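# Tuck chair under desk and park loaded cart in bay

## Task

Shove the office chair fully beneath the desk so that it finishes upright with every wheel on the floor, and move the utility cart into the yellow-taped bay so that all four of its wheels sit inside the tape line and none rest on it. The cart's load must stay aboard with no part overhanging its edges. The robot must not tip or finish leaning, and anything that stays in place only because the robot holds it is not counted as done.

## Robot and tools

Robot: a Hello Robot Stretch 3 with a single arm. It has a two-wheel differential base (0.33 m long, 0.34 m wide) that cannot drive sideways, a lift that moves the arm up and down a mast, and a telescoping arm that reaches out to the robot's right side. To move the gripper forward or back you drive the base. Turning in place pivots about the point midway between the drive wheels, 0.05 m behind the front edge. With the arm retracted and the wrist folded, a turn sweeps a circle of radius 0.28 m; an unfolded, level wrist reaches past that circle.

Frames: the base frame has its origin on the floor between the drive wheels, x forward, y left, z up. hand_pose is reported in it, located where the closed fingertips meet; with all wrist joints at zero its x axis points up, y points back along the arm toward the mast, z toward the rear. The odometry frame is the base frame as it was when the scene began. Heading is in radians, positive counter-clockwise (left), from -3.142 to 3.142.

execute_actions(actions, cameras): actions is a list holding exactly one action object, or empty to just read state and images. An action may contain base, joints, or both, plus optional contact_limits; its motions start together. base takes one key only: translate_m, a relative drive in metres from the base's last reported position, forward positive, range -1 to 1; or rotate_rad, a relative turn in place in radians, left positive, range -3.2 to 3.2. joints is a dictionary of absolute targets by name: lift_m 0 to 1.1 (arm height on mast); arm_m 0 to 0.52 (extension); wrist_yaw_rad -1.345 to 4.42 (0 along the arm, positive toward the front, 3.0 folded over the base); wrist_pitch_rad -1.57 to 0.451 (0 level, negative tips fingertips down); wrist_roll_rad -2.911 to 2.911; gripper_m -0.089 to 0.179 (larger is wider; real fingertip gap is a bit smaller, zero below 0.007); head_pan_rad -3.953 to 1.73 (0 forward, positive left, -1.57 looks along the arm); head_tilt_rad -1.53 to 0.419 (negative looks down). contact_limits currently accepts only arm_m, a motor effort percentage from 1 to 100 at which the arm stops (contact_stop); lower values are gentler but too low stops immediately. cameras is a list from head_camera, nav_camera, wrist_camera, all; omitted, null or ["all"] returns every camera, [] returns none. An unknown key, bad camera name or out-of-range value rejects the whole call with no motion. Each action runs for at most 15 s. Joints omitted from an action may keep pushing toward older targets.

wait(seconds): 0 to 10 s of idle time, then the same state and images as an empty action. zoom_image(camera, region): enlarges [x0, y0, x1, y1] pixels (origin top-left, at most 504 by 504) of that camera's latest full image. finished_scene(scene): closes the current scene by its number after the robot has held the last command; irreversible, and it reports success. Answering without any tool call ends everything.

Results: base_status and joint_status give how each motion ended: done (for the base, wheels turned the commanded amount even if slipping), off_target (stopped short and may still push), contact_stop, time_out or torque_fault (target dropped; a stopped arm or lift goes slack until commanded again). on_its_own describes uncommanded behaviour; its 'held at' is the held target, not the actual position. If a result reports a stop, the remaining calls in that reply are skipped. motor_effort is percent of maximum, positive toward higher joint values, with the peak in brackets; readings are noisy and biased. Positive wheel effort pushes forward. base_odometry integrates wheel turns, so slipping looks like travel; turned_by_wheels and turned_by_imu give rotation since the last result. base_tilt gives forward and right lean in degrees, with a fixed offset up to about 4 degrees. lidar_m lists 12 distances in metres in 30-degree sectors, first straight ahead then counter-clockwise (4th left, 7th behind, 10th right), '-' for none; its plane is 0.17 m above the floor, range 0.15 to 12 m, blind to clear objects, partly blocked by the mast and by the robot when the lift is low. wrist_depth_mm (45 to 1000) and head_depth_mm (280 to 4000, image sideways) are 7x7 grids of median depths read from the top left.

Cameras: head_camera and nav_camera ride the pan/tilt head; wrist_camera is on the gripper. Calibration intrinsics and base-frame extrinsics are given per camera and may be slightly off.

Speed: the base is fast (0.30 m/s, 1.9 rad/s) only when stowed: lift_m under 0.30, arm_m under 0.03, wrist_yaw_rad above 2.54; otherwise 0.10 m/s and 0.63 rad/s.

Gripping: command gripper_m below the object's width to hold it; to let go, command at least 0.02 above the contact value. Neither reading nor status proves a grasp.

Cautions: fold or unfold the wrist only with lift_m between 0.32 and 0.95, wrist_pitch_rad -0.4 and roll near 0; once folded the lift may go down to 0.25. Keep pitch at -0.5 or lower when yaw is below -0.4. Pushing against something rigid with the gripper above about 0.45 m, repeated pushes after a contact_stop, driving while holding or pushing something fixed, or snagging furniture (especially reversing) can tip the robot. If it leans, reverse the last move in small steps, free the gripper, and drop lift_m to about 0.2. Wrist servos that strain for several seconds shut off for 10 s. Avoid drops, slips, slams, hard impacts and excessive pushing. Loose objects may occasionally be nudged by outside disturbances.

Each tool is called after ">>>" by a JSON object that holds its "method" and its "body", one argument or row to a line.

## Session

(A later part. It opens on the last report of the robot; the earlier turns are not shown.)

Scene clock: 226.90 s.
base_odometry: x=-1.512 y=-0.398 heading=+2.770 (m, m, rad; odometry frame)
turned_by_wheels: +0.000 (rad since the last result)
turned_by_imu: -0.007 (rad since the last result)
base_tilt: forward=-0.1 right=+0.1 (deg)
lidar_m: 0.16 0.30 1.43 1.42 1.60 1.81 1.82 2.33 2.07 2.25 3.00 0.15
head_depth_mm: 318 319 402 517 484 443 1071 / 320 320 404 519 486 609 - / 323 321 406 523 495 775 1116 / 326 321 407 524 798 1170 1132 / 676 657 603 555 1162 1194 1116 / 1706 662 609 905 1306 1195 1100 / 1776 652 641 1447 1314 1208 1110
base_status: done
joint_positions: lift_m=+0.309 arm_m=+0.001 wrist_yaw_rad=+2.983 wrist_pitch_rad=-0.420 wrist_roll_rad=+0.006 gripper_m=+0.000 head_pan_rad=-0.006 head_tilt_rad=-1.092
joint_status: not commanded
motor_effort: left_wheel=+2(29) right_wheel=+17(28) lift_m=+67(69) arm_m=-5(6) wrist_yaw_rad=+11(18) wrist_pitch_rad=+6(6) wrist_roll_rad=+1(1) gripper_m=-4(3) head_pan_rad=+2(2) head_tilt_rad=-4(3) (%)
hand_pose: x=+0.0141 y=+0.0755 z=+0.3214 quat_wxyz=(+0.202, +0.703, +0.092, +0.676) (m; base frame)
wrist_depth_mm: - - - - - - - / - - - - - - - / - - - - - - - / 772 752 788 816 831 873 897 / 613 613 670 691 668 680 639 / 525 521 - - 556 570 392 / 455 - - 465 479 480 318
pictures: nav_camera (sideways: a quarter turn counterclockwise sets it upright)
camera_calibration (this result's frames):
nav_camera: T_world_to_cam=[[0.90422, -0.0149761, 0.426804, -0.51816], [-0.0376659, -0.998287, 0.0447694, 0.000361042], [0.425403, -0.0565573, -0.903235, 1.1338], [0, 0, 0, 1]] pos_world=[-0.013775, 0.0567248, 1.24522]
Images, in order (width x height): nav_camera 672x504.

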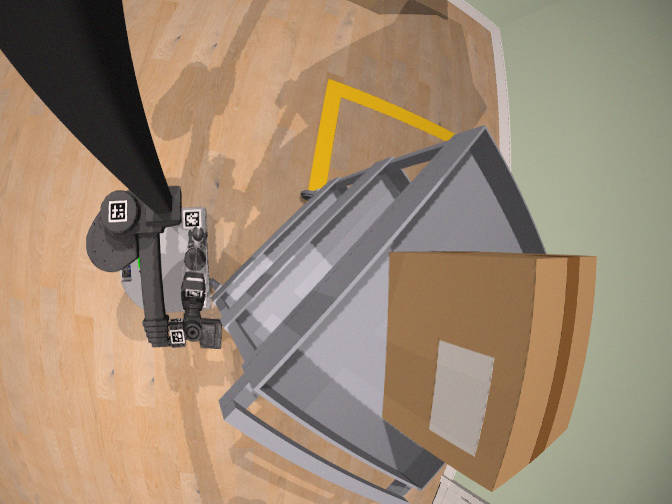

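>>> {"method": "execute_actions", "body": {
  "actions": [
    {"base":{"translate_m":-0.3},"joints":{"lift_m":0.28}}
  ],
  "cameras": []
}}

>>> {"method": "execute_actions", "body": {
  "actions": [
    {"base":{"rotate_rad":-1.3}}
  ],
  "cameras": []
}}

>>> {"method": "execute_actions", "body": {
  "actions": [
    {"base":{"translate_m":0.62}}
  ],
  "cameras": []
}}

>>> {"method": "execute_actions", "body": {
  "actions": [
    {"base":{"rotate_rad":2.0}}
  ],
  "cameras": ["nav_camera"]
}}

Scene clock: 238.60 s.
base_odometry: x=-1.232 y=-0.507 heading=+2.770 (m, m, rad; odometry frame)
turned_by_wheels: +0.000 (rad since the last result)
turned_by_imu: +0.000 (rad since the last result)
base_tilt: forward=-0.1 right=+0.0 (deg)
lidar_m: 0.40 0.75 1.49 1.49 1.68 1.53 1.53 2.01 2.24 2.00 2.32 0.37
head_depth_mm: 569 647 552 1130 1275 1170 1079 / 569 648 563 814 1249 1178 - / 569 651 614 905 1196 1182 1122 / 571 633 985 1234 1298 1190 1125 / 779 686 1038 1378 1303 1194 1123 / 785 1025 1535 1445 1311 1199 1105 / 758 1796 1610 1449 1315 1209 1113
base_status: done
joint_positions: lift_m=+0.281 arm_m=+0.001 wrist_yaw_rad=+2.999 wrist_pitch_rad=-0.420 wrist_roll_rad=+0.006 gripper_m=+0.000 head_pan_rad=-0.006 head_tilt_rad=-1.092
joint_status: all done
motor_effort: left_wheel=+0(12) right_wheel=+1(14) lift_m=+17(60) arm_m=-3(5) wrist_yaw_rad=+0(12) wrist_pitch_rad=+6(6) wrist_roll_rad=+1(1) gripper_m=-3(4) head_pan_rad=+2(2) head_tilt_rad=-4(4) (%)
hand_pose: x=+0.0105 y=+0.0762 z=+0.2929 quat_wxyz=(+0.197, +0.702, +0.098, +0.678) (m; base frame)
wrist_depth_mm: - - - - - - - / - - - - - - - / 935 - - - - - - / 710 704 743 758 789 814 833 / 577 594 628 635 628 637 654 / 484 497 - - 513 523 549 / 443 - - 443 448 455 456
pictures: none
No camera images: the call's "cameras" was empty. Leave "cameras" out to get every camera's image.

Scene clock: 240.63 s.
base_odometry: x=-1.232 y=-0.507 heading=+1.470 (m, m, rad; odometry frame)
turned_by_wheels: -1.300 (rad since the last result)
turned_by_imu: -1.303 (rad since the last result)
base_tilt: forward=-0.1 right=+0.1 (deg)
lidar_m: 2.27 0.52 0.37 0.51 1.56 1.49 1.53 1.89 1.54 1.52 2.43 2.00
head_depth_mm: 1951 1749 1552 1406 1275 1172 1083 / 2010 1755 1557 1412 1285 1175 - / 1998 1764 1578 1427 1293 1185 1122 / 2048 1782 1584 1424 1300 1187 1127 / 2053 1798 1599 1433 1301 1197 1120 / 2064 1793 1611 1444 1312 1184 1108 / 2085 1820 1608 1446 1162 1078 1111
base_status: done
joint_positions: lift_m=+0.281 arm_m=+0.001 wrist_yaw_rad=+2.999 wrist_pitch_rad=-0.420 wrist_roll_rad=+0.006 gripper_m=+0.000 head_pan_rad=-0.006 head_tilt_rad=-1.092
joint_status: not commanded
motor_effort: left_wheel=+1(13) right_wheel=+0(3) lift_m=+17(17) arm_m=-2(3) wrist_yaw_rad=+0(0) wrist_pitch_rad=+6(6) wrist_roll_rad=+1(1) gripper_m=-4(3) head_pan_rad=+3(2) head_tilt_rad=-4(3) (%)
hand_pose: x=+0.0105 y=+0.0762 z=+0.2929 quat_wxyz=(+0.197, +0.702, +0.098, +0.678) (m; base frame)
wrist_depth_mm: - - - - - - - / - - - 936 963 811 - / 924 - - 681 637 664 - / 705 706 751 784 483 621 832 / 581 588 616 634 584 643 657 / 493 495 - - 514 524 531 / 439 - - 433 445 445 463
pictures: none
No camera images: the call's "cameras" was empty. Leave "cameras" out to get every camera's image.

Scene clock: 244.33 s.
base_odometry: x=-1.170 y=+0.110 heading=+1.471 (m, m, rad; odometry frame)
turned_by_wheels: +0.000 (rad since the last result)
turned_by_imu: -0.003 (rad since the last result)
base_tilt: forward=-0.1 right=+0.0 (deg)
lidar_m: 1.66 1.77 1.68 0.45 0.44 0.47 2.09 2.00 1.78 2.12 1.80 1.47
head_depth_mm: 1907 1747 1557 1395 1276 1169 1083 / 1906 1754 1561 1409 1284 1175 - / 2028 1745 1578 1412 1293 1183 1124 / 2030 1779 1574 1430 1295 1187 1124 / 2064 1786 1585 1432 1304 1187 1124 / 2071 1802 1602 1439 1302 1201 1108 / 2058 1815 1606 1448 1311 1206 1108
base_status: done
joint_positions: lift_m=+0.281 arm_m=+0.001 wrist_yaw_rad=+2.999 wrist_pitch_rad=-0.420 wrist_roll_rad=+0.006 gripper_m=+0.000 head_pan_rad=-0.006 head_tilt_rad=-1.092
joint_status: not commanded
motor_effort: left_wheel=+3(14) right_wheel=+0(4) lift_m=+17(17) arm_m=-3(3) wrist_yaw_rad=+0(1) wrist_pitch_rad=+6(6) wrist_roll_rad=+1(1) gripper_m=-3(4) head_pan_rad=+2(3) head_tilt_rad=-4(5) (%)
hand_pose: x=+0.0105 y=+0.0762 z=+0.2929 quat_wxyz=(+0.197, +0.702, +0.098, +0.678) (m; base frame)
wrist_depth_mm: - - - - - - - / 795 - 796 - - - - / 596 - 542 - - - - / 412 442 618 762 790 824 848 / 558 579 624 641 629 646 651 / 483 492 - - 520 526 543 / 441 - - 438 448 453 451
pictures: none
No camera images: the call's "cameras" was empty. Leave "cameras" out to get every camera's image.

Scene clock: 246.87 s.
base_odometry: x=-1.170 y=+0.110 heading=-2.813 (m, m, rad; odometry frame)
turned_by_wheels: +2.000 (rad since the last result)
turned_by_imu: +2.002 (rad since the last result)
base_tilt: forward=-0.1 right=+0.0 (deg)
lidar_m: 0.44 0.45 2.05 2.02 2.07 2.09 1.80 1.47 1.66 1.81 1.68 0.46
head_depth_mm: 1765 638 649 1388 1277 1174 1082 / 611 664 768 930 1272 1179 - / 525 624 563 924 1258 1181 1122 / 515 619 577 928 1261 1188 1124 / 570 665 574 934 1262 1196 1126 / 637 686 549 925 1297 1204 1109 / 724 678 561 1438 1312 1204 1111
base_status: done
joint_positions: lift_m=+0.281 arm_m=+0.001 wrist_yaw_rad=+2.999 wrist_pitch_rad=-0.420 wrist_roll_rad=+0.006 gripper_m=+0.000 head_pan_rad=-0.006 head_tilt_rad=-1.092
joint_status: not commanded
motor_effort: left_wheel=-2(10) right_wheel=+3(8) lift_m=+17(17) arm_m=-3(3) wrist_yaw_rad=+1(0) wrist_pitch_rad=+6(6) wrist_roll_rad=+1(1) gripper_m=-3(2) head_pan_rad=+3(2) head_tilt_rad=-4(4) (%)
hand_pose: x=+0.0105 y=+0.0762 z=+0.2929 quat_wxyz=(+0.197, +0.702, +0.098, +0.678) (m; base frame)
wrist_depth_mm: - - - - - - - / - - - - - - - / 906 - - - - - - / 702 723 766 769 799 804 838 / 573 590 625 646 628 640 596 / 489 496 - - 518 519 481 / 443 - - 436 439 450 456
pictures: nav_camera (sideways: a quarter turn counterclockwise sets it upright)
camera_calibration (this result's frames):
nav_camera: T_world_to_cam=[[0.90422, -0.0149749, 0.426803, -0.518159], [-0.0376644, -0.998287, 0.0447694, 0.000360999], [0.425402, -0.0565567, -0.903236, 1.1338], [0, 0, 0, 1]] pos_world=[-0.0137752, 0.0567248, 1.24522]
Images, in order (width x height): nav_camera 672x504.

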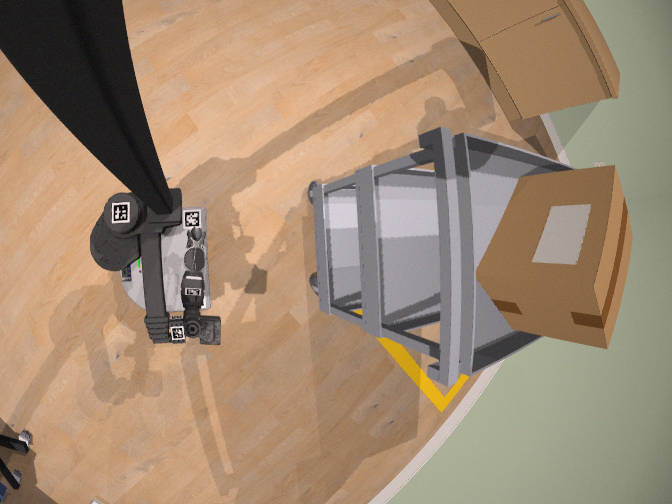

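>>> {"method": "execute_actions", "body": {
  "actions": [
    {"base":{"translate_m":0.32}}
  ],
  "cameras": []
}}

>>> {"method": "execute_actions", "body": {
  "actions": [
    {"joints":{"lift_m":0.31,"head_tilt_rad":-1.3}}
  ],
  "cameras": []
}}

>>> {"method": "execute_actions", "body": {
  "actions": [
    {"base":{"translate_m":0.5}}
  ],
  "cameras": []
}}

>>> {"method": "execute_actions", "body": {
  "actions": [
    {"base":{"translate_m":-0.4},"joints":{"lift_m":0.28}}
  ],
  "cameras": ["nav_camera","head_camera"]
}}

Scene clock: 256.00 s.
base_odometry: x=-1.473 y=+0.006 heading=-2.813 (m, m, rad; odometry frame)
turned_by_wheels: +0.000 (rad since the last result)
turned_by_imu: -0.002 (rad since the last result)
base_tilt: forward=-0.1 right=-0.1 (deg)
lidar_m: - 0.15 0.17 2.24 1.97 2.29 2.12 1.75 1.87 1.62 0.18 0.15
head_depth_mm: 318 294 437 530 483 469 1080 / 320 287 327 497 486 398 - / 322 290 291 364 483 397 1124 / 324 290 310 413 490 417 1130 / 328 292 347 519 494 467 1117 / 331 306 423 539 496 451 1096 / 334 356 542 548 498 436 1098
base_status: done
joint_positions: lift_m=+0.281 arm_m=+0.001 wrist_yaw_rad=+2.999 wrist_pitch_rad=-0.420 wrist_roll_rad=+0.006 gripper_m=+0.000 head_pan_rad=-0.006 head_tilt_rad=-1.092
joint_status: not commanded
motor_effort: left_wheel=-2(9) right_wheel=+2(9) lift_m=+17(17) arm_m=-3(3) wrist_yaw_rad=+0(0) wrist_pitch_rad=+5(6) wrist_roll_rad=+0(0) gripper_m=-3(3) head_pan_rad=+2(3) head_tilt_rad=-3(4) (%)
hand_pose: x=+0.0105 y=+0.0762 z=+0.2929 quat_wxyz=(+0.197, +0.702, +0.098, +0.678) (m; base frame)
wrist_depth_mm: - - - - - - - / - - - - - - - / 920 - - - 960 - - / 697 727 745 765 364 816 424 / 577 581 632 644 372 400 420 / 483 497 - - 295 337 346 / 437 - - 440 274 286 293
pictures: none
No camera images: the call's "cameras" was empty. Leave "cameras" out to get every camera's image.

Scene clock: 257.07 s.
base_odometry: x=-1.473 y=+0.006 heading=-2.813 (m, m, rad; odometry frame)
turned_by_wheels: +0.000 (rad since the last result)
turned_by_imu: +0.000 (rad since the last result)
base_tilt: forward=+0.0 right=+0.0 (deg)
lidar_m: - 0.15 0.17 2.24 1.97 2.29 2.11 1.75 1.87 1.62 0.18 0.15
head_depth_mm: 309 450 514 485 629 1160 1098 / - 340 504 486 488 - 1094 / - 293 377 489 785 - 1098 / - 310 417 491 447 - - / - 342 509 494 426 - - / 308 412 524 495 471 1196 - / 338 516 528 497 454 1189 1146
base_status: not commanded
joint_positions: lift_m=+0.309 arm_m=+0.001 wrist_yaw_rad=+2.999 wrist_pitch_rad=-0.420 wrist_roll_rad=+0.006 gripper_m=+0.000 head_pan_rad=-0.006 head_tilt_rad=-1.284
joint_status: all done
motor_effort: left_wheel=-2(3) right_wheel=+2(2) lift_m=+69(71) arm_m=-3(3) wrist_yaw_rad=+0(1) wrist_pitch_rad=+6(6) wrist_roll_rad=+1(0) gripper_m=-4(3) head_pan_rad=+2(3) head_tilt_rad=-7(23) (%)
hand_pose: x=+0.0105 y=+0.0762 z=+0.3213 quat_wxyz=(+0.197, +0.702, +0.098, +0.678) (m; base frame)
wrist_depth_mm: - - - - - - - / - - - - - - - / - - - - - - - / 764 783 778 817 771 884 927 / 611 631 666 685 383 410 428 / 511 522 - - 359 380 385 / 461 - - 468 286 319 326
pictures: none
No camera images: the call's "cameras" was empty. Leave "cameras" out to get every camera's image.

Scene clock: 263.13 s.
base_odometry: x=-1.946 y=-0.155 heading=-2.813 (m, m, rad; odometry frame)
turned_by_wheels: +0.000 (rad since the last result)
turned_by_imu: -0.610 (rad since the last result)
base_tilt: forward=-0.1 right=+0.1 (deg)
lidar_m: - - 0.15 0.19 1.94 2.33 2.27 2.38 1.98 0.22 0.15 -
head_depth_mm: - - 425 484 463 375 1101 / - - - 446 463 373 1094 / - - 301 408 467 374 1094 / - - 331 483 467 374 - / - 300 409 494 466 376 - / - 331 514 494 469 1161 - / 301 407 527 497 470 1166 1152
base_status: translate_m off_target (by the wheels' count: +0.4997 of +0.5000)
joint_positions: lift_m=+0.309 arm_m=+0.001 wrist_yaw_rad=+2.999 wrist_pitch_rad=-0.420 wrist_roll_rad=+0.006 gripper_m=+0.000 head_pan_rad=-0.006 head_tilt_rad=-1.287
joint_status: not commanded
on_its_own: left_wheel is at rest, and its effort (+44) is outside its rest range (-18 to +18); right_wheel is at rest, and its effort (+26) is outside its rest range (-18 to +18)
motor_effort: left_wheel=+44(57) right_wheel=+26(27) lift_m=+66(69) arm_m=-2(3) wrist_yaw_rad=+0(4) wrist_pitch_rad=+6(6) wrist_roll_rad=+1(1) gripper_m=-3(3) head_pan_rad=+2(3) head_tilt_rad=-5(7) (%)
hand_pose: x=+0.0106 y=+0.0762 z=+0.3214 quat_wxyz=(+0.197, +0.702, +0.098, +0.677) (m; base frame)
wrist_depth_mm: - - - - - - - / - - - - - - - / - - - - - - - / 770 768 783 784 816 851 872 / 615 613 666 485 367 379 410 / 513 518 - - 367 378 385 / 460 - - 257 315 321 327
pictures: none
No camera images: the call's "cameras" was empty. Leave "cameras" out to get every camera's image.

Scene clock: 266.30 s.
base_odometry: x=-1.567 y=-0.026 heading=-2.813 (m, m, rad; odometry frame)
turned_by_wheels: +0.000 (rad since the last result)
turned_by_imu: +0.000 (rad since the last result)
base_tilt: forward=-0.1 right=-0.1 (deg)
lidar_m: 0.45 0.47 1.75 1.75 2.08 2.00 1.88 2.56 1.77 1.91 1.78 0.47
head_depth_mm: 520 752 1357 1292 1220 1167 1099 / 519 914 969 1290 1236 - 1095 / 531 907 893 1296 1237 - 1095 / 586 913 895 1297 1236 - - / 595 916 899 1293 1244 - - / 599 867 973 1317 1252 1195 - / 597 544 1403 1331 1255 1187 1149
base_status: done
joint_positions: lift_m=+0.281 arm_m=+0.001 wrist_yaw_rad=+2.999 wrist_pitch_rad=-0.420 wrist_roll_rad=+0.006 gripper_m=+0.000 head_pan_rad=-0.006 head_tilt_rad=-1.287
joint_status: all done
motor_effort: left_wheel=-1(35) right_wheel=+1(23) lift_m=+17(64) arm_m=-2(2) wrist_yaw_rad=+1(0) wrist_pitch_rad=+6(6) wrist_roll_rad=+1(1) gripper_m=-4(4) head_pan_rad=+2(3) head_tilt_rad=-6(6) (%)
hand_pose: x=+0.0105 y=+0.0763 z=+0.2929 quat_wxyz=(+0.197, +0.702, +0.098, +0.677) (m; base frame)
wrist_depth_mm: - - - - - - - / - - - - - - - / 916 - - - - - - / 695 709 746 749 804 803 823 / 580 585 616 633 607 642 661 / 478 488 - - 534 525 490 / 436 - - 440 438 452 442
pictures: head_camera (sideways: a quarter turn clockwise sets it upright), nav_camera (sideways: a quarter turn counterclockwise sets it upright)
camera_calibration (this result's frames):
head_camera: T_world_to_cam=[[-0.954951, 0.0595156, -0.290734, 0.407093], [0.0490042, 0.997859, 0.0433096, -0.0464007], [0.292689, 0.0271114, -0.955823, 1.19556], [0, 0, 0, 1]] pos_world=[0.041099, -0.0103405, 1.26311]
nav_camera: T_world_to_cam=[[0.969977, -0.0151236, 0.242725, -0.278825], [-0.0281081, -0.998348, 0.0501213, -0.00665278], [0.241566, -0.0554391, -0.9688, 1.22004], [0, 0, 0, 1]] pos_world=[-0.0244519, 0.056779, 1.24998]
Images, in order (width x height): head_camera 896x504, nav_camera 672x504.

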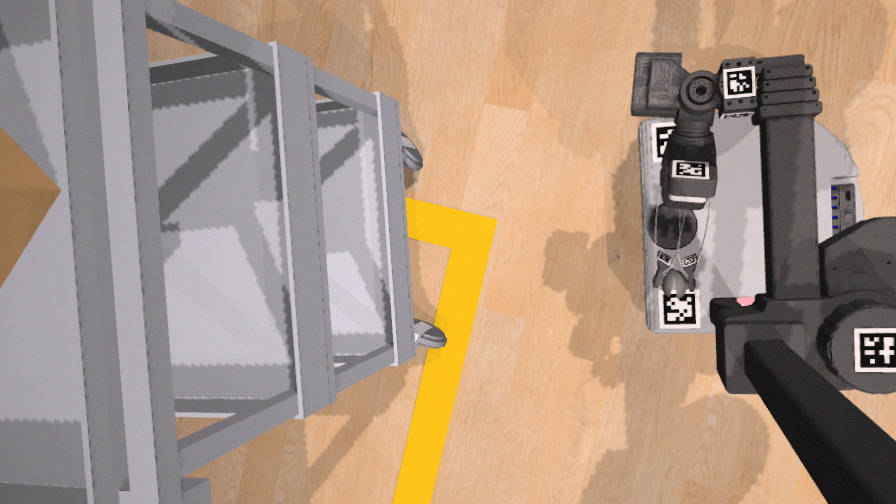

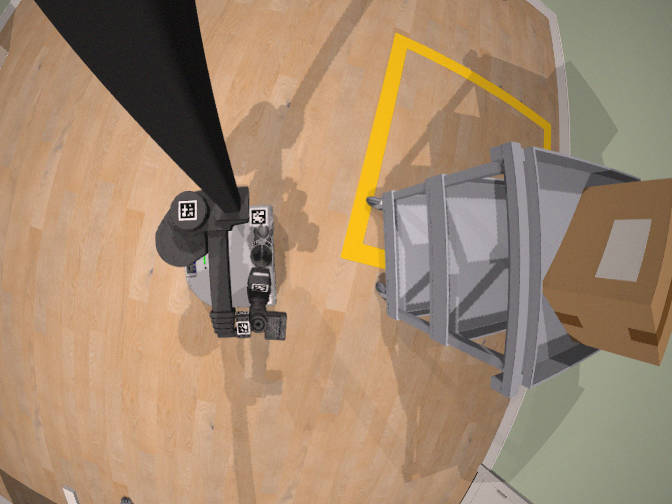

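>>> {"method": "execute_actions", "body": {
  "actions": [
    {"base":{"rotate_rad":-1.13}}
  ],
  "cameras": []
}}

>>> {"method": "execute_actions", "body": {
  "actions": [
    {"base":{"translate_m":0.82}}
  ],
  "cameras": []
}}

>>> {"method": "execute_actions", "body": {
  "actions": [
    {"base":{"rotate_rad":2.34}}
  ],
  "cameras": []
}}

>>> {"method": "execute_actions", "body": {
  "actions": [
    {"base":{"translate_m":0.38}}
  ],
  "cameras": ["nav_camera"]
}}

>>> {"method": "execute_actions", "body": {
  "actions": [
    {"joints":{"lift_m":0.31}}
  ],
  "cameras": []
}}

>>> {"method": "execute_actions", "body": {
  "actions": [
    {"base":{"translate_m":0.35}}
  ],
  "cameras": ["nav_camera"]
}}

Scene clock: 279.30 s.
base_odometry: x=-1.567 y=-0.026 heading=+2.341 (m, m, rad; odometry frame)
turned_by_wheels: -1.130 (rad since the last result)
turned_by_imu: -1.134 (rad since the last result)
base_tilt: forward=+0.0 right=+0.0 (deg)
lidar_m: 1.83 0.48 0.45 0.46 1.75 1.75 1.99 2.00 1.88 2.45 1.76 1.91
head_depth_mm: 1551 1448 1365 1299 1228 1163 1101 / 1558 1453 1372 1299 1227 - 1095 / 1569 1465 1381 1300 1234 - 1096 / 1583 1469 1388 1310 1242 - - / 1587 1484 1384 1317 1241 - - / 1600 1483 1399 1318 1254 1194 - / 1608 1495 1397 1157 1223 1184 1153
base_status: done
joint_positions: lift_m=+0.281 arm_m=+0.001 wrist_yaw_rad=+2.999 wrist_pitch_rad=-0.420 wrist_roll_rad=+0.006 gripper_m=+0.000 head_pan_rad=-0.006 head_tilt_rad=-1.287
joint_status: not commanded
motor_effort: left_wheel=+2(14) right_wheel=+0(3) lift_m=+17(17) arm_m=-2(2) wrist_yaw_rad=+1(1) wrist_pitch_rad=+6(7) wrist_roll_rad=+0(1) gripper_m=-2(3) head_pan_rad=+2(2) head_tilt_rad=-6(6) (%)
hand_pose: x=+0.0105 y=+0.0762 z=+0.2929 quat_wxyz=(+0.197, +0.702, +0.098, +0.677) (m; base frame)
wrist_depth_mm: - - - - - - - / - - - 860 - - - / 916 - - 547 683 666 - / 708 734 739 684 550 489 808 / 576 580 624 646 630 597 669 / 477 489 - - 518 528 541 / 437 - - 437 442 450 460
pictures: none
No camera images: the call's "cameras" was empty. Leave "cameras" out to get every camera's image.

Scene clock: 283.80 s.
base_odometry: x=-2.138 y=+0.563 heading=+2.341 (m, m, rad; odometry frame)
turned_by_wheels: +0.000 (rad since the last result)
turned_by_imu: -0.003 (rad since the last result)
base_tilt: forward=-0.1 right=-0.1 (deg)
lidar_m: 1.20 1.02 1.02 0.78 0.53 0.51 2.66 2.48 2.73 1.43 1.28 1.75
head_depth_mm: 1551 1460 1362 1295 1225 1161 1103 / 1558 1466 1380 1291 1235 - 1097 / 1573 1464 1379 1302 1241 - 1099 / 1563 1476 1389 1311 1240 - - / 1523 1479 1396 1310 1240 - - / 1352 1479 1402 1323 1249 1192 - / 1207 1405 1404 1325 1254 1191 1148
base_status: done
joint_positions: lift_m=+0.281 arm_m=+0.001 wrist_yaw_rad=+2.999 wrist_pitch_rad=-0.420 wrist_roll_rad=+0.006 gripper_m=+0.000 head_pan_rad=-0.006 head_tilt_rad=-1.287
joint_status: not commanded
motor_effort: left_wheel=+3(15) right_wheel=-1(4) lift_m=+17(17) arm_m=-2(2) wrist_yaw_rad=-1(0) wrist_pitch_rad=+6(6) wrist_roll_rad=+1(1) gripper_m=-3(3) head_pan_rad=+3(3) head_tilt_rad=-6(6) (%)
hand_pose: x=+0.0105 y=+0.0762 z=+0.2929 quat_wxyz=(+0.197, +0.702, +0.098, +0.677) (m; base frame)
wrist_depth_mm: - - - - 985 849 769 / 804 - - - - 875 782 / 504 - - - - 945 823 / 639 716 764 783 804 814 808 / 565 579 629 638 625 638 647 / 488 489 - - 514 534 541 / 442 - - 439 449 446 457
pictures: none
No camera images: the call's "cameras" was empty. Leave "cameras" out to get every camera's image.

Scene clock: 286.47 s.
base_odometry: x=-2.138 y=+0.563 heading=-1.603 (m, m, rad; odometry frame)
turned_by_wheels: +2.340 (rad since the last result)
turned_by_imu: +2.344 (rad since the last result)
base_tilt: forward=-0.2 right=+0.0 (deg)
lidar_m: 0.50 2.41 2.75 2.48 2.71 1.43 1.28 1.55 1.07 1.02 1.04 0.62
head_depth_mm: 975 1242 1354 1294 1225 1161 1106 / 971 937 1337 1295 1231 - 1099 / 959 932 1241 1306 1233 - 1094 / 591 927 1216 1304 1242 - - / 571 898 1358 1310 1244 - - / 555 1475 1397 1326 1248 1192 - / 1590 1498 1411 1323 1255 1189 1149
base_status: done
joint_positions: lift_m=+0.281 arm_m=+0.001 wrist_yaw_rad=+2.999 wrist_pitch_rad=-0.420 wrist_roll_rad=+0.006 gripper_m=+0.000 head_pan_rad=-0.006 head_tilt_rad=-1.287
joint_status: not commanded
motor_effort: left_wheel=-2(11) right_wheel=+2(8) lift_m=+17(17) arm_m=-2(3) wrist_yaw_rad=+1(0) wrist_pitch_rad=+6(6) wrist_roll_rad=+0(0) gripper_m=-4(3) head_pan_rad=+2(3) head_tilt_rad=-6(6) (%)
hand_pose: x=+0.0105 y=+0.0762 z=+0.2929 quat_wxyz=(+0.197, +0.702, +0.098, +0.677) (m; base frame)
wrist_depth_mm: - - - - - - - / - - - - - - - / 932 - - - - - - / 704 717 739 760 791 809 819 / 572 583 633 642 616 661 648 / 482 493 - - 516 529 539 / 443 - - 439 442 451 457
pictures: none
No camera images: the call's "cameras" was empty. Leave "cameras" out to get every camera's image.

Scene clock: 289.47 s.
base_odometry: x=-2.150 y=+0.183 heading=-1.603 (m, m, rad; odometry frame)
turned_by_wheels: +0.000 (rad since the last result)
turned_by_imu: -0.002 (rad since the last result)
base_tilt: forward=-0.1 right=+0.0 (deg)
lidar_m: 0.15 2.30 2.62 2.46 2.81 1.75 1.66 1.50 1.06 0.99 0.36 0.18
head_depth_mm: - 326 432 828 1222 1157 1104 / 293 344 463 801 1219 - 1096 / 298 364 498 499 1214 - 1097 / 305 385 511 495 1093 - - / 314 410 518 493 1225 - - / 335 553 524 508 1233 1192 - / 590 563 1371 431 1242 1190 1150
base_status: done
joint_positions: lift_m=+0.281 arm_m=+0.001 wrist_yaw_rad=+2.999 wrist_pitch_rad=-0.420 wrist_roll_rad=+0.006 gripper_m=+0.000 head_pan_rad=-0.006 head_tilt_rad=-1.287
joint_status: not commanded
motor_effort: left_wheel=-2(10) right_wheel=+2(8) lift_m=+17(17) arm_m=-3(2) wrist_yaw_rad=+1(1) wrist_pitch_rad=+6(6) wrist_roll_rad=+1(1) gripper_m=-3(3) head_pan_rad=+2(2) head_tilt_rad=-5(5) (%)
hand_pose: x=+0.0105 y=+0.0762 z=+0.2929 quat_wxyz=(+0.197, +0.702, +0.098, +0.678) (m; base frame)
wrist_depth_mm: - - - - - - - / - - - - - - - / 930 - - - - - 137 / 724 712 768 768 789 817 144 / 579 578 633 632 631 617 163 / 482 491 - - 518 192 334 / 440 - - 437 447 214 293
pictures: nav_camera (sideways: a quarter turn counterclockwise sets it upright)
camera_calibration (this result's frames):
nav_camera: T_world_to_cam=[[0.969977, -0.0151237, 0.242725, -0.278824], [-0.0281082, -0.998348, 0.0501213, -0.00665278], [0.241565, -0.0554391, -0.9688, 1.22004], [0, 0, 0, 1]] pos_world=[-0.0244518, 0.056779, 1.24998]
Images, in order (width x height): nav_camera 672x504.

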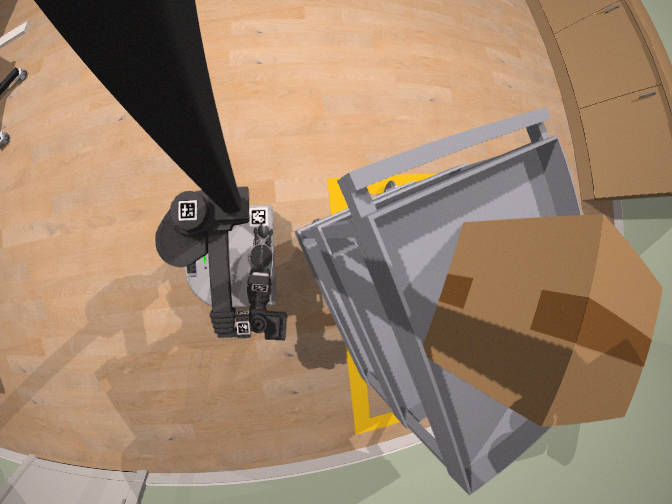

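Scene clock: 290.53 s.
base_odometry: x=-2.150 y=+0.183 heading=-1.603 (m, m, rad; odometry frame)
turned_by_wheels: +0.000 (rad since the last result)
turned_by_imu: +0.000 (rad since the last result)
base_tilt: forward=+0.0 right=+0.0 (deg)
lidar_m: 0.15 2.29 2.63 2.46 2.81 1.75 1.66 1.50 1.05 0.99 0.36 0.18
head_depth_mm: - 327 432 825 1225 1162 1104 / 293 345 463 799 1224 - 1100 / 298 363 498 500 1212 - 1098 / 305 385 510 495 1095 - - / 313 410 518 493 1224 - - / 335 555 525 507 1235 1194 - / 589 561 1364 432 1243 1190 1144
base_status: not commanded
joint_positions: lift_m=+0.309 arm_m=+0.001 wrist_yaw_rad=+2.999 wrist_pitch_rad=-0.420 wrist_roll_rad=+0.006 gripper_m=+0.000 head_pan_rad=-0.006 head_tilt_rad=-1.287
joint_status: all done
motor_effort: left_wheel=-2(2) right_wheel=+2(2) lift_m=+70(75) arm_m=-2(3) wrist_yaw_rad=-1(0) wrist_pitch_rad=+7(6) wrist_roll_rad=+1(1) gripper_m=-4(4) head_pan_rad=+3(2) head_tilt_rad=-6(5) (%)
hand_pose: x=+0.0105 y=+0.0762 z=+0.3213 quat_wxyz=(+0.197, +0.702, +0.098, +0.678) (m; base frame)
wrist_depth_mm: - - - - - - - / - - - - - - - / - - - - - - 137 / 736 766 805 830 853 858 144 / 615 615 679 686 674 638 162 / 513 525 - - 558 193 367 / 453 - - 473 474 212 324
pictures: none
No camera images: the call's "cameras" was empty. Leave "cameras" out to get every camera's image.

Scene clock: 295.03 s.
base_odometry: x=-2.161 y=-0.167 heading=-1.603 (m, m, rad; odometry frame)
turned_by_wheels: +0.000 (rad since the last result)
turned_by_imu: -0.047 (rad since the last result)
base_tilt: forward=-0.1 right=+0.0 (deg)
lidar_m: - - 3.01 2.49 2.82 2.06 2.00 1.54 1.04 0.20 0.15 -
head_depth_mm: - - - 331 454 1162 1098 / - - 306 404 463 - 1097 / - - 343 480 467 - 1096 / 529 322 465 490 469 - - / 564 551 519 492 470 - - / 548 501 1380 1295 445 1192 - / 1599 1483 1377 430 412 1192 1150
base_status: done
joint_positions: lift_m=+0.309 arm_m=+0.001 wrist_yaw_rad=+2.996 wrist_pitch_rad=-0.420 wrist_roll_rad=+0.006 gripper_m=+0.000 head_pan_rad=-0.006 head_tilt_rad=-1.288
joint_status: not commanded
motor_effort: left_wheel=+8(55) right_wheel=+9(22) lift_m=+66(69) arm_m=-2(3) wrist_yaw_rad=+3(4) wrist_pitch_rad=+6(5) wrist_roll_rad=+1(1) gripper_m=-3(2) head_pan_rad=+2(3) head_tilt_rad=-6(5) (%)
hand_pose: x=+0.0113 y=+0.0762 z=+0.3215 quat_wxyz=(+0.198, +0.702, +0.096, +0.677) (m; base frame)
wrist_depth_mm: - - - - - 106 - / - - - - - 114 - / - - - - - 126 - / 738 784 797 810 770 792 890 / 613 623 672 682 174 657 693 / 513 521 - - 177 562 578 / 457 - - 468 232 261 275
pictures: nav_camera (sideways: a quarter turn counterclockwise sets it upright)
camera_calibration (this result's frames):
nav_camera: T_world_to_cam=[[0.970087, -0.0151207, 0.242286, -0.278255], [-0.0280819, -0.998348, 0.0501315, -0.00666619], [0.241128, -0.0554358, -0.968909, 1.22018], [0, 0, 0, 1]] pos_world=[-0.0244755, 0.0567791, 1.24999]
Images, in order (width x height): nav_camera 672x504.

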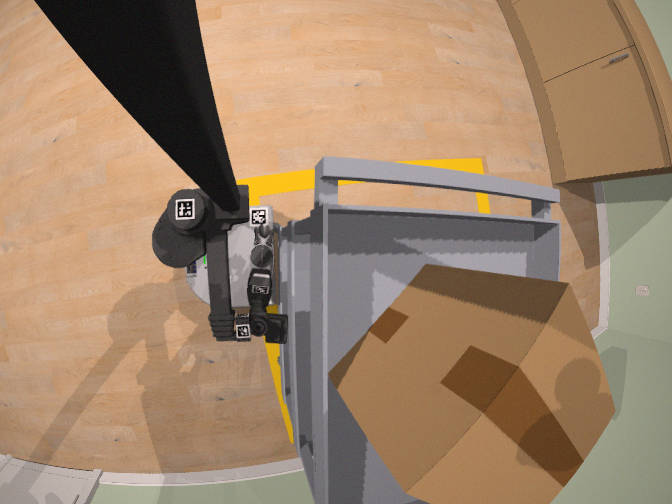

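>>> {"method": "execute_actions", "body": {
  "actions": [
    {"base":{"rotate_rad":0.4}}
  ],
  "cameras": []
}}

>>> {"method": "execute_actions", "body": {
  "actions": [
    {"base":{"translate_m":0.2}}
  ],
  "cameras": []
}}

>>> {"method": "execute_actions", "body": {
  "actions": [
    {"base":{"translate_m":-0.5},"joints":{"lift_m":0.28,"head_tilt_rad":-1.0,"head_pan_rad":-0.3}}
  ],
  "cameras": ["nav_camera","head_camera"]
}}

Scene clock: 307.93 s.
base_odometry: x=-2.161 y=-0.167 heading=-1.203 (m, m, rad; odometry frame)
turned_by_wheels: +0.400 (rad since the last result)
turned_by_imu: +0.384 (rad since the last result)
base_tilt: forward=+0.0 right=+0.0 (deg)
lidar_m: 0.15 1.91 2.54 2.49 2.51 2.00 1.91 1.12 0.96 0.20 0.15 -
head_depth_mm: 576 444 464 481 695 1145 1098 / 561 542 515 486 776 - 1095 / 1544 540 514 492 1087 - 1094 / 1580 484 510 502 1222 - - / 1581 1485 456 1300 1243 - - / 1590 1506 1398 1321 1251 1190 - / 1592 1494 1404 1326 1256 1188 1147
base_status: done
joint_positions: lift_m=+0.309 arm_m=+0.001 wrist_yaw_rad=+2.995 wrist_pitch_rad=-0.420 wrist_roll_rad=+0.006 gripper_m=+0.000 head_pan_rad=-0.006 head_tilt_rad=-1.288
joint_status: not commanded
motor_effort: left_wheel=-4(13) right_wheel=+6(21) lift_m=+66(66) arm_m=-1(2) wrist_yaw_rad=+4(20) wrist_pitch_rad=+6(6) wrist_roll_rad=+1(1) gripper_m=-3(3) head_pan_rad=+3(3) head_tilt_rad=-6(6) (%)
hand_pose: x=+0.0115 y=+0.0762 z=+0.3215 quat_wxyz=(+0.198, +0.702, +0.096, +0.677) (m; base frame)
wrist_depth_mm: - - - - - - - / - - - - - - - / - - - - - - - / 760 742 782 835 833 857 880 / 617 630 671 692 655 684 699 / 508 519 - - 557 556 578 / 457 - - 462 480 483 498
pictures: none
No camera images: the call's "cameras" was empty. Leave "cameras" out to get every camera's image.

Scene clock: 310.97 s.
base_odometry: x=-2.090 y=-0.353 heading=-1.203 (m, m, rad; odometry frame)
turned_by_wheels: +0.000 (rad since the last result)
turned_by_imu: -0.001 (rad since the last result)
base_tilt: forward=-0.2 right=+0.0 (deg)
lidar_m: 1.45 1.68 2.46 2.46 2.64 2.18 2.02 1.17 0.34 0.21 0.18 0.18
head_depth_mm: 1562 1413 504 483 763 1048 1102 / 1562 1462 503 493 791 - 1100 / 1570 1469 460 1295 1212 - 1095 / 1577 1477 1381 1306 1239 - - / 1585 1485 1397 1307 1240 - - / 1589 1484 1396 1320 1248 1194 - / 1607 1495 1411 1329 1255 1182 1149
base_status: done
joint_positions: lift_m=+0.309 arm_m=+0.000 wrist_yaw_rad=+2.997 wrist_pitch_rad=-0.420 wrist_roll_rad=+0.006 gripper_m=+0.000 head_pan_rad=-0.006 head_tilt_rad=-1.288
joint_status: not commanded
motor_effort: left_wheel=-2(5) right_wheel=+5(17) lift_m=+66(66) arm_m=-1(1) wrist_yaw_rad=+1(7) wrist_pitch_rad=+6(6) wrist_roll_rad=+1(1) gripper_m=-3(4) head_pan_rad=+3(2) head_tilt_rad=-5(5) (%)
hand_pose: x=+0.0110 y=+0.0764 z=+0.3215 quat_wxyz=(+0.197, +0.702, +0.097, +0.677) (m; base frame)
wrist_depth_mm: - - - - - - - / - - - - - - - / - - - - - - - / 767 777 786 812 843 873 922 / 603 641 677 676 670 671 690 / 519 525 - - 572 561 573 / 455 - - 467 476 479 487
pictures: none
No camera images: the call's "cameras" was empty. Leave "cameras" out to get every camera's image.

Scene clock: 314.37 s.
base_odometry: x=-2.269 y=+0.113 heading=-1.203 (m, m, rad; odometry frame)
turned_by_wheels: +0.000 (rad since the last result)
turned_by_imu: +0.000 (rad since the last result)
base_tilt: forward=-0.1 right=+0.0 (deg)
lidar_m: 0.61 2.25 2.56 2.87 1.85 1.73 1.75 1.03 0.88 0.89 0.51 0.52
head_depth_mm: 548 659 631 937 1168 1181 1098 / 530 617 1008 959 1234 1193 1122 / 585 643 1042 1002 1295 1207 1108 / 839 728 1067 1272 1330 1216 1105 / 811 740 1628 1476 1347 1216 1106 / 1767 1901 1736 1527 1350 1228 1110 / 1783 2019 1765 1528 1363 1230 1114
base_status: done
joint_positions: lift_m=+0.281 arm_m=+0.000 wrist_yaw_rad=+2.999 wrist_pitch_rad=-0.420 wrist_roll_rad=+0.006 gripper_m=+0.000 head_pan_rad=-0.293 head_tilt_rad=-1.000
joint_status: all done
motor_effort: left_wheel=-2(12) right_wheel=+2(5) lift_m=+17(62) arm_m=-1(1) wrist_yaw_rad=+0(1) wrist_pitch_rad=+6(6) wrist_roll_rad=+1(1) gripper_m=-4(2) head_pan_rad=-3(24) head_tilt_rad=+0(19) (%)
hand_pose: x=+0.0105 y=+0.0764 z=+0.2930 quat_wxyz=(+0.197, +0.702, +0.098, +0.678) (m; base frame)
wrist_depth_mm: - - - - - - - / - - - - - - - / 923 - - - - - - / 722 713 755 758 793 817 856 / 581 587 616 647 616 640 659 / 487 499 - - 531 525 535 / 443 - - 442 447 452 462
pictures: head_camera (sideways: a quarter turn clockwise sets it upright), nav_camera (sideways: a quarter turn counterclockwise sets it upright)
camera_calibration (this result's frames):
head_camera: T_world_to_cam=[[-0.782706, 0.292935, -0.549145, 0.742623], [0.316651, 0.947013, 0.0538442, -0.0617664], [0.53582, -0.131743, -0.833991, 1.03581], [0, 0, 0, 1]] pos_world=[0.0458084, -0.0225862, 1.27499]
nav_camera: T_world_to_cam=[[0.822135, -0.258381, 0.50728, -0.622486], [-0.322878, -0.945522, 0.0416819, 0.00611527], [0.468875, -0.198058, -0.860773, 1.07835], [0, 0, 0, 1]] pos_world=[0.00812917, 0.0585199, 1.24374]
Images, in order (width x height): head_camera 896x504, nav_camera 672x504.

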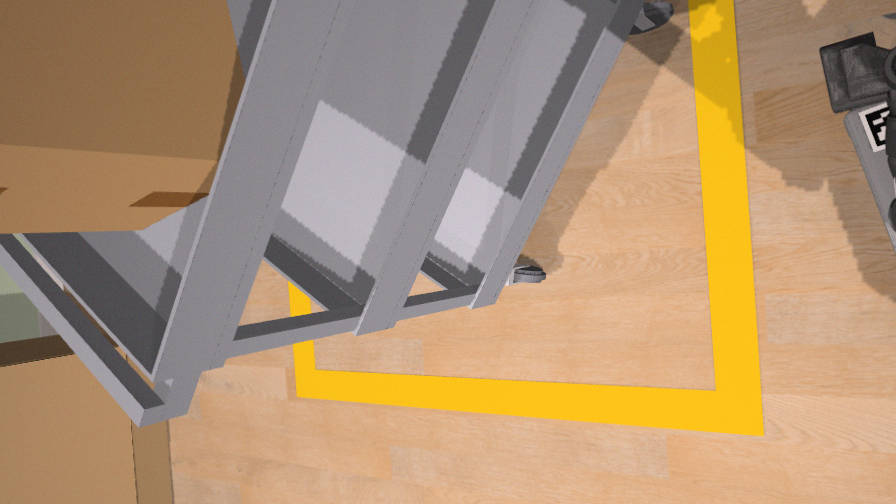

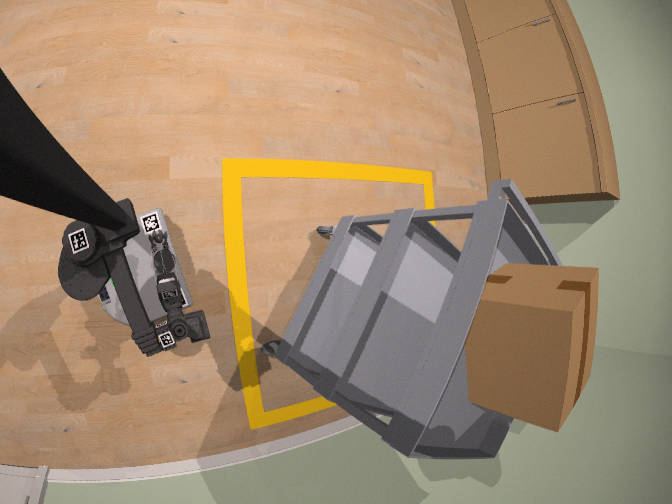

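>>> {"method": "execute_actions", "body": {
  "actions": [
    {"base":{"rotate_rad":1.35}}
  ],
  "cameras": []
}}

>>> {"method": "execute_actions", "body": {
  "actions": [
    {"base":{"translate_m":-0.48},"joints":{"head_pan_rad":-1.3,"head_tilt_rad":-1.2}}
  ],
  "cameras": []
}}

>>> {"method": "execute_actions", "body": {
  "actions": [
    {"joints":{"lift_m":0.34}}
  ],
  "cameras": []
}}

>>> {"method": "execute_actions", "body": {
  "actions": [
    {"joints":{"wrist_yaw_rad":0}}
  ],
  "cameras": ["nav_camera","head_camera"]
}}

Scene clock: 327.13 s.
base_odometry: x=-2.269 y=+0.113 heading=+0.147 (m, m, rad; odometry frame)
turned_by_wheels: +1.350 (rad since the last result)
turned_by_imu: +1.351 (rad since the last result)
base_tilt: forward=+0.0 right=+0.0 (deg)
lidar_m: 2.57 2.98 1.85 1.72 1.18 0.91 0.88 0.52 0.51 0.55 2.03 2.70
head_depth_mm: 2329 1955 1688 1483 1321 1191 1095 / 2338 1973 1689 1487 1328 1202 1118 / 2371 1981 1706 1496 1337 1206 1106 / 2386 1988 1713 1508 1342 1210 1103 / 2354 2011 1726 1524 1353 1218 1110 / 2370 2030 1751 1528 1356 1220 1114 / 2419 2048 1751 1533 1367 1225 1115
base_status: done
joint_positions: lift_m=+0.281 arm_m=+0.000 wrist_yaw_rad=+2.999 wrist_pitch_rad=-0.420 wrist_roll_rad=+0.006 gripper_m=+0.000 head_pan_rad=-0.293 head_tilt_rad=-1.000
joint_status: not commanded
motor_effort: left_wheel=-2(12) right_wheel=+2(8) lift_m=+17(17) arm_m=-1(0) wrist_yaw_rad=+0(1) wrist_pitch_rad=+6(6) wrist_roll_rad=+1(1) gripper_m=-4(3) head_pan_rad=-2(3) head_tilt_rad=+1(0) (%)
hand_pose: x=+0.0105 y=+0.0764 z=+0.2930 quat_wxyz=(+0.197, +0.702, +0.098, +0.678) (m; base frame)
wrist_depth_mm: - - - - - - - / - - - - - - - / 939 - - - - - - / 712 727 740 766 786 810 838 / 584 592 638 641 621 645 667 / 484 488 - - 523 524 538 / 442 - - 435 446 453 464
pictures: none
No camera images: the call's "cameras" was empty. Leave "cameras" out to get every camera's image.

Scene clock: 330.40 s.
base_odometry: x=-2.744 y=+0.043 heading=+0.147 (m, m, rad; odometry frame)
turned_by_wheels: +0.000 (rad since the last result)
turned_by_imu: +0.000 (rad since the last result)
base_tilt: forward=-0.2 right=+0.0 (deg)
lidar_m: 3.02 2.17 1.89 1.34 0.56 0.42 0.41 0.43 0.60 0.36 0.38 2.84
head_depth_mm: 658 912 1025 1335 1246 1173 - / 645 595 928 1301 1255 - - / 638 605 668 1121 1270 - - / 642 608 910 1179 1263 1185 1097 / 647 615 956 1353 1265 1184 1106 / 626 1017 1333 1375 1278 1183 1113 / 670 1170 1498 1385 1282 1190 1112
base_status: done
joint_positions: lift_m=+0.281 arm_m=+0.000 wrist_yaw_rad=+2.999 wrist_pitch_rad=-0.420 wrist_roll_rad=+0.006 gripper_m=+0.000 head_pan_rad=-1.293 head_tilt_rad=-1.186
joint_status: all done
motor_effort: left_wheel=-2(14) right_wheel=+2(4) lift_m=+17(17) arm_m=-1(1) wrist_yaw_rad=+0(1) wrist_pitch_rad=+6(6) wrist_roll_rad=+1(1) gripper_m=-2(3) head_pan_rad=-3(40) head_tilt_rad=-6(22) (%)
hand_pose: x=+0.0105 y=+0.0764 z=+0.2930 quat_wxyz=(+0.197, +0.702, +0.098, +0.678) (m; base frame)
wrist_depth_mm: 544 - - - - - - / 572 - - - - - - / 561 - - - - - - / 542 673 758 763 779 804 836 / 531 593 621 643 639 637 651 / 474 492 - - 516 530 533 / 441 - - 436 444 453 455
pictures: none
No camera images: the call's "cameras" was empty. Leave "cameras" out to get every camera's image.

Scene clock: 331.77 s.
base_odometry: x=-2.744 y=+0.043 heading=+0.147 (m, m, rad; odometry frame)
turned_by_wheels: +0.000 (rad since the last result)
turned_by_imu: +0.000 (rad since the last result)
base_tilt: forward=-0.1 right=+0.0 (deg)
lidar_m: 3.03 2.17 1.89 1.34 0.56 0.42 0.41 0.42 0.60 0.36 0.38 2.85
head_depth_mm: 658 915 1028 1334 1241 1165 1107 / 644 595 927 1304 1263 - - / 639 606 667 1125 1276 - - / 643 608 907 1174 1264 1186 1102 / 646 615 960 1349 1265 1186 1105 / 627 1013 1331 1368 1275 1185 1108 / 669 1171 1496 1388 1283 1189 1112
base_status: not commanded
joint_positions: lift_m=+0.339 arm_m=+0.000 wrist_yaw_rad=+2.999 wrist_pitch_rad=-0.420 wrist_roll_rad=+0.006 gripper_m=+0.000 head_pan_rad=-1.293 head_tilt_rad=-1.186
joint_status: all done
motor_effort: left_wheel=-3(3) right_wheel=+2(2) lift_m=+69(73) arm_m=-1(1) wrist_yaw_rad=-1(0) wrist_pitch_rad=+6(6) wrist_roll_rad=+1(1) gripper_m=-3(3) head_pan_rad=-3(3) head_tilt_rad=-7(6) (%)
hand_pose: x=+0.0105 y=+0.0764 z=+0.3514 quat_wxyz=(+0.197, +0.702, +0.098, +0.678) (m; base frame)
wrist_depth_mm: 541 - - - - - - / 561 - - - - - - / 569 - - - - - - / 562 697 862 899 882 928 927 / 542 670 701 733 701 730 747 / 525 557 - - 589 599 624 / 473 496 - 510 509 511 527
pictures: none
No camera images: the call's "cameras" was empty. Leave "cameras" out to get every camera's image.

Scene clock: 334.27 s.
base_odometry: x=-2.744 y=+0.043 heading=+0.147 (m, m, rad; odometry frame)
turned_by_wheels: +0.000 (rad since the last result)
turned_by_imu: -0.001 (rad since the last result)
base_tilt: forward=-0.1 right=+0.0 (deg)
lidar_m: 3.02 2.16 1.88 1.34 0.56 0.42 0.41 0.43 0.60 0.41 0.51 2.84
head_depth_mm: 649 597 919 1330 1243 1159 1110 / 643 571 912 1100 1264 - - / 647 596 924 1204 1267 - - / 623 978 952 1327 1265 1187 1098 / 614 1018 1276 1365 1269 1183 1109 / 674 1017 1464 1370 1271 1190 1111 / 793 1612 1496 1384 1286 1193 1117
base_status: not commanded
joint_positions: lift_m=+0.339 arm_m=+0.000 wrist_yaw_rad=+0.002 wrist_pitch_rad=-0.424 wrist_roll_rad=+0.005 gripper_m=+0.000 head_pan_rad=-1.294 head_tilt_rad=-1.186
joint_status: all done
motor_effort: left_wheel=-3(15) right_wheel=+2(19) lift_m=+67(69) arm_m=+1(1) wrist_yaw_rad=-2(64) wrist_pitch_rad=+7(11) wrist_roll_rad=+1(1) gripper_m=-3(9) head_pan_rad=-2(3) head_tilt_rad=-6(6) (%)
hand_pose: x=-0.0212 y=-0.3690 z=+0.3506 quat_wxyz=(+0.690, +0.149, -0.693, -0.149) (m; base frame)
wrist_depth_mm: - - - 159 213 740 478 / - - - - - 715 474 / - 712 752 691 946 694 457 / 543 567 582 540 669 694 454 / 446 444 474 238 676 650 454 / 554 408 339 - 593 577 453 / 481 477 365 294 511 515 426
pictures: head_camera (sideways: a quarter turn clockwise sets it upright), nav_camera (sideways: a quarter turn counterclockwise sets it upright)
camera_calibration (this result's frames):
head_camera: T_world_to_cam=[[-0.19979, 0.900693, -0.385792, 0.526286], [0.970677, 0.235652, 0.0474829, -0.057462], [0.13368, -0.364993, -0.921363, 1.1518], [0, 0, 0, 1]] pos_world=[0.00695166, -0.0400846, 1.26699]
nav_camera: T_world_to_cam=[[0.247918, -0.907337, 0.339523, -0.400479], [-0.967931, -0.24667, 0.0475818, 0.00237993], [0.0405772, -0.340431, -0.939394, 1.1831], [0, 0, 0, 1]] pos_world=[0.0535825, 0.0399827, 1.24726]
Images, in order (width x height): head_camera 896x504, nav_camera 672x504.

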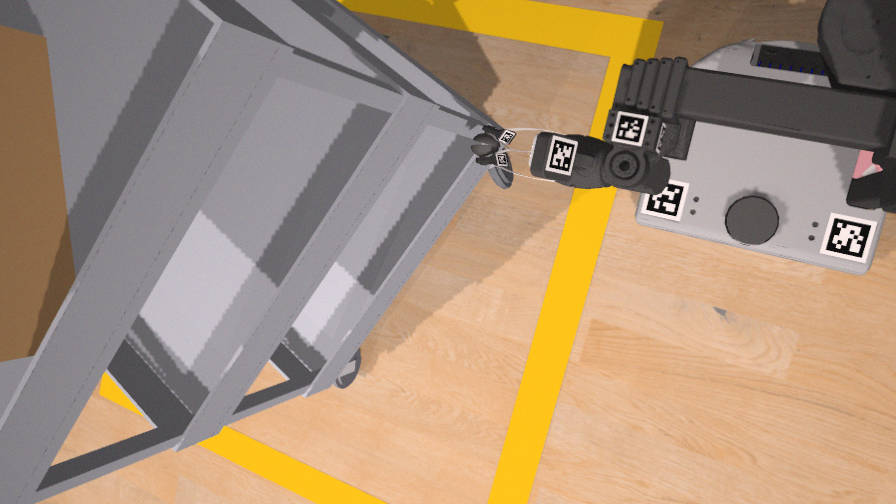

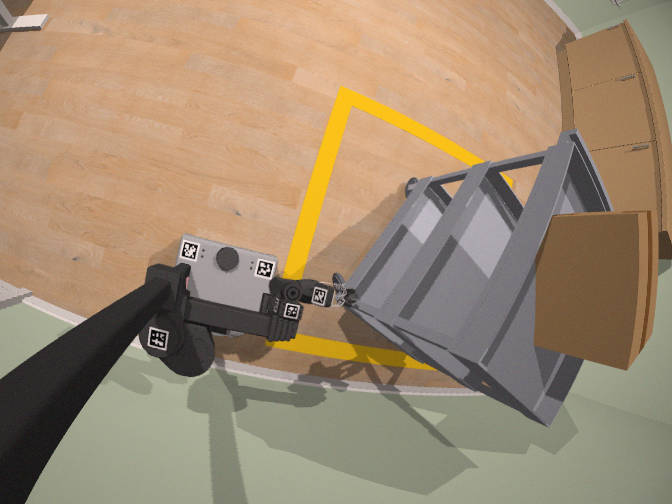

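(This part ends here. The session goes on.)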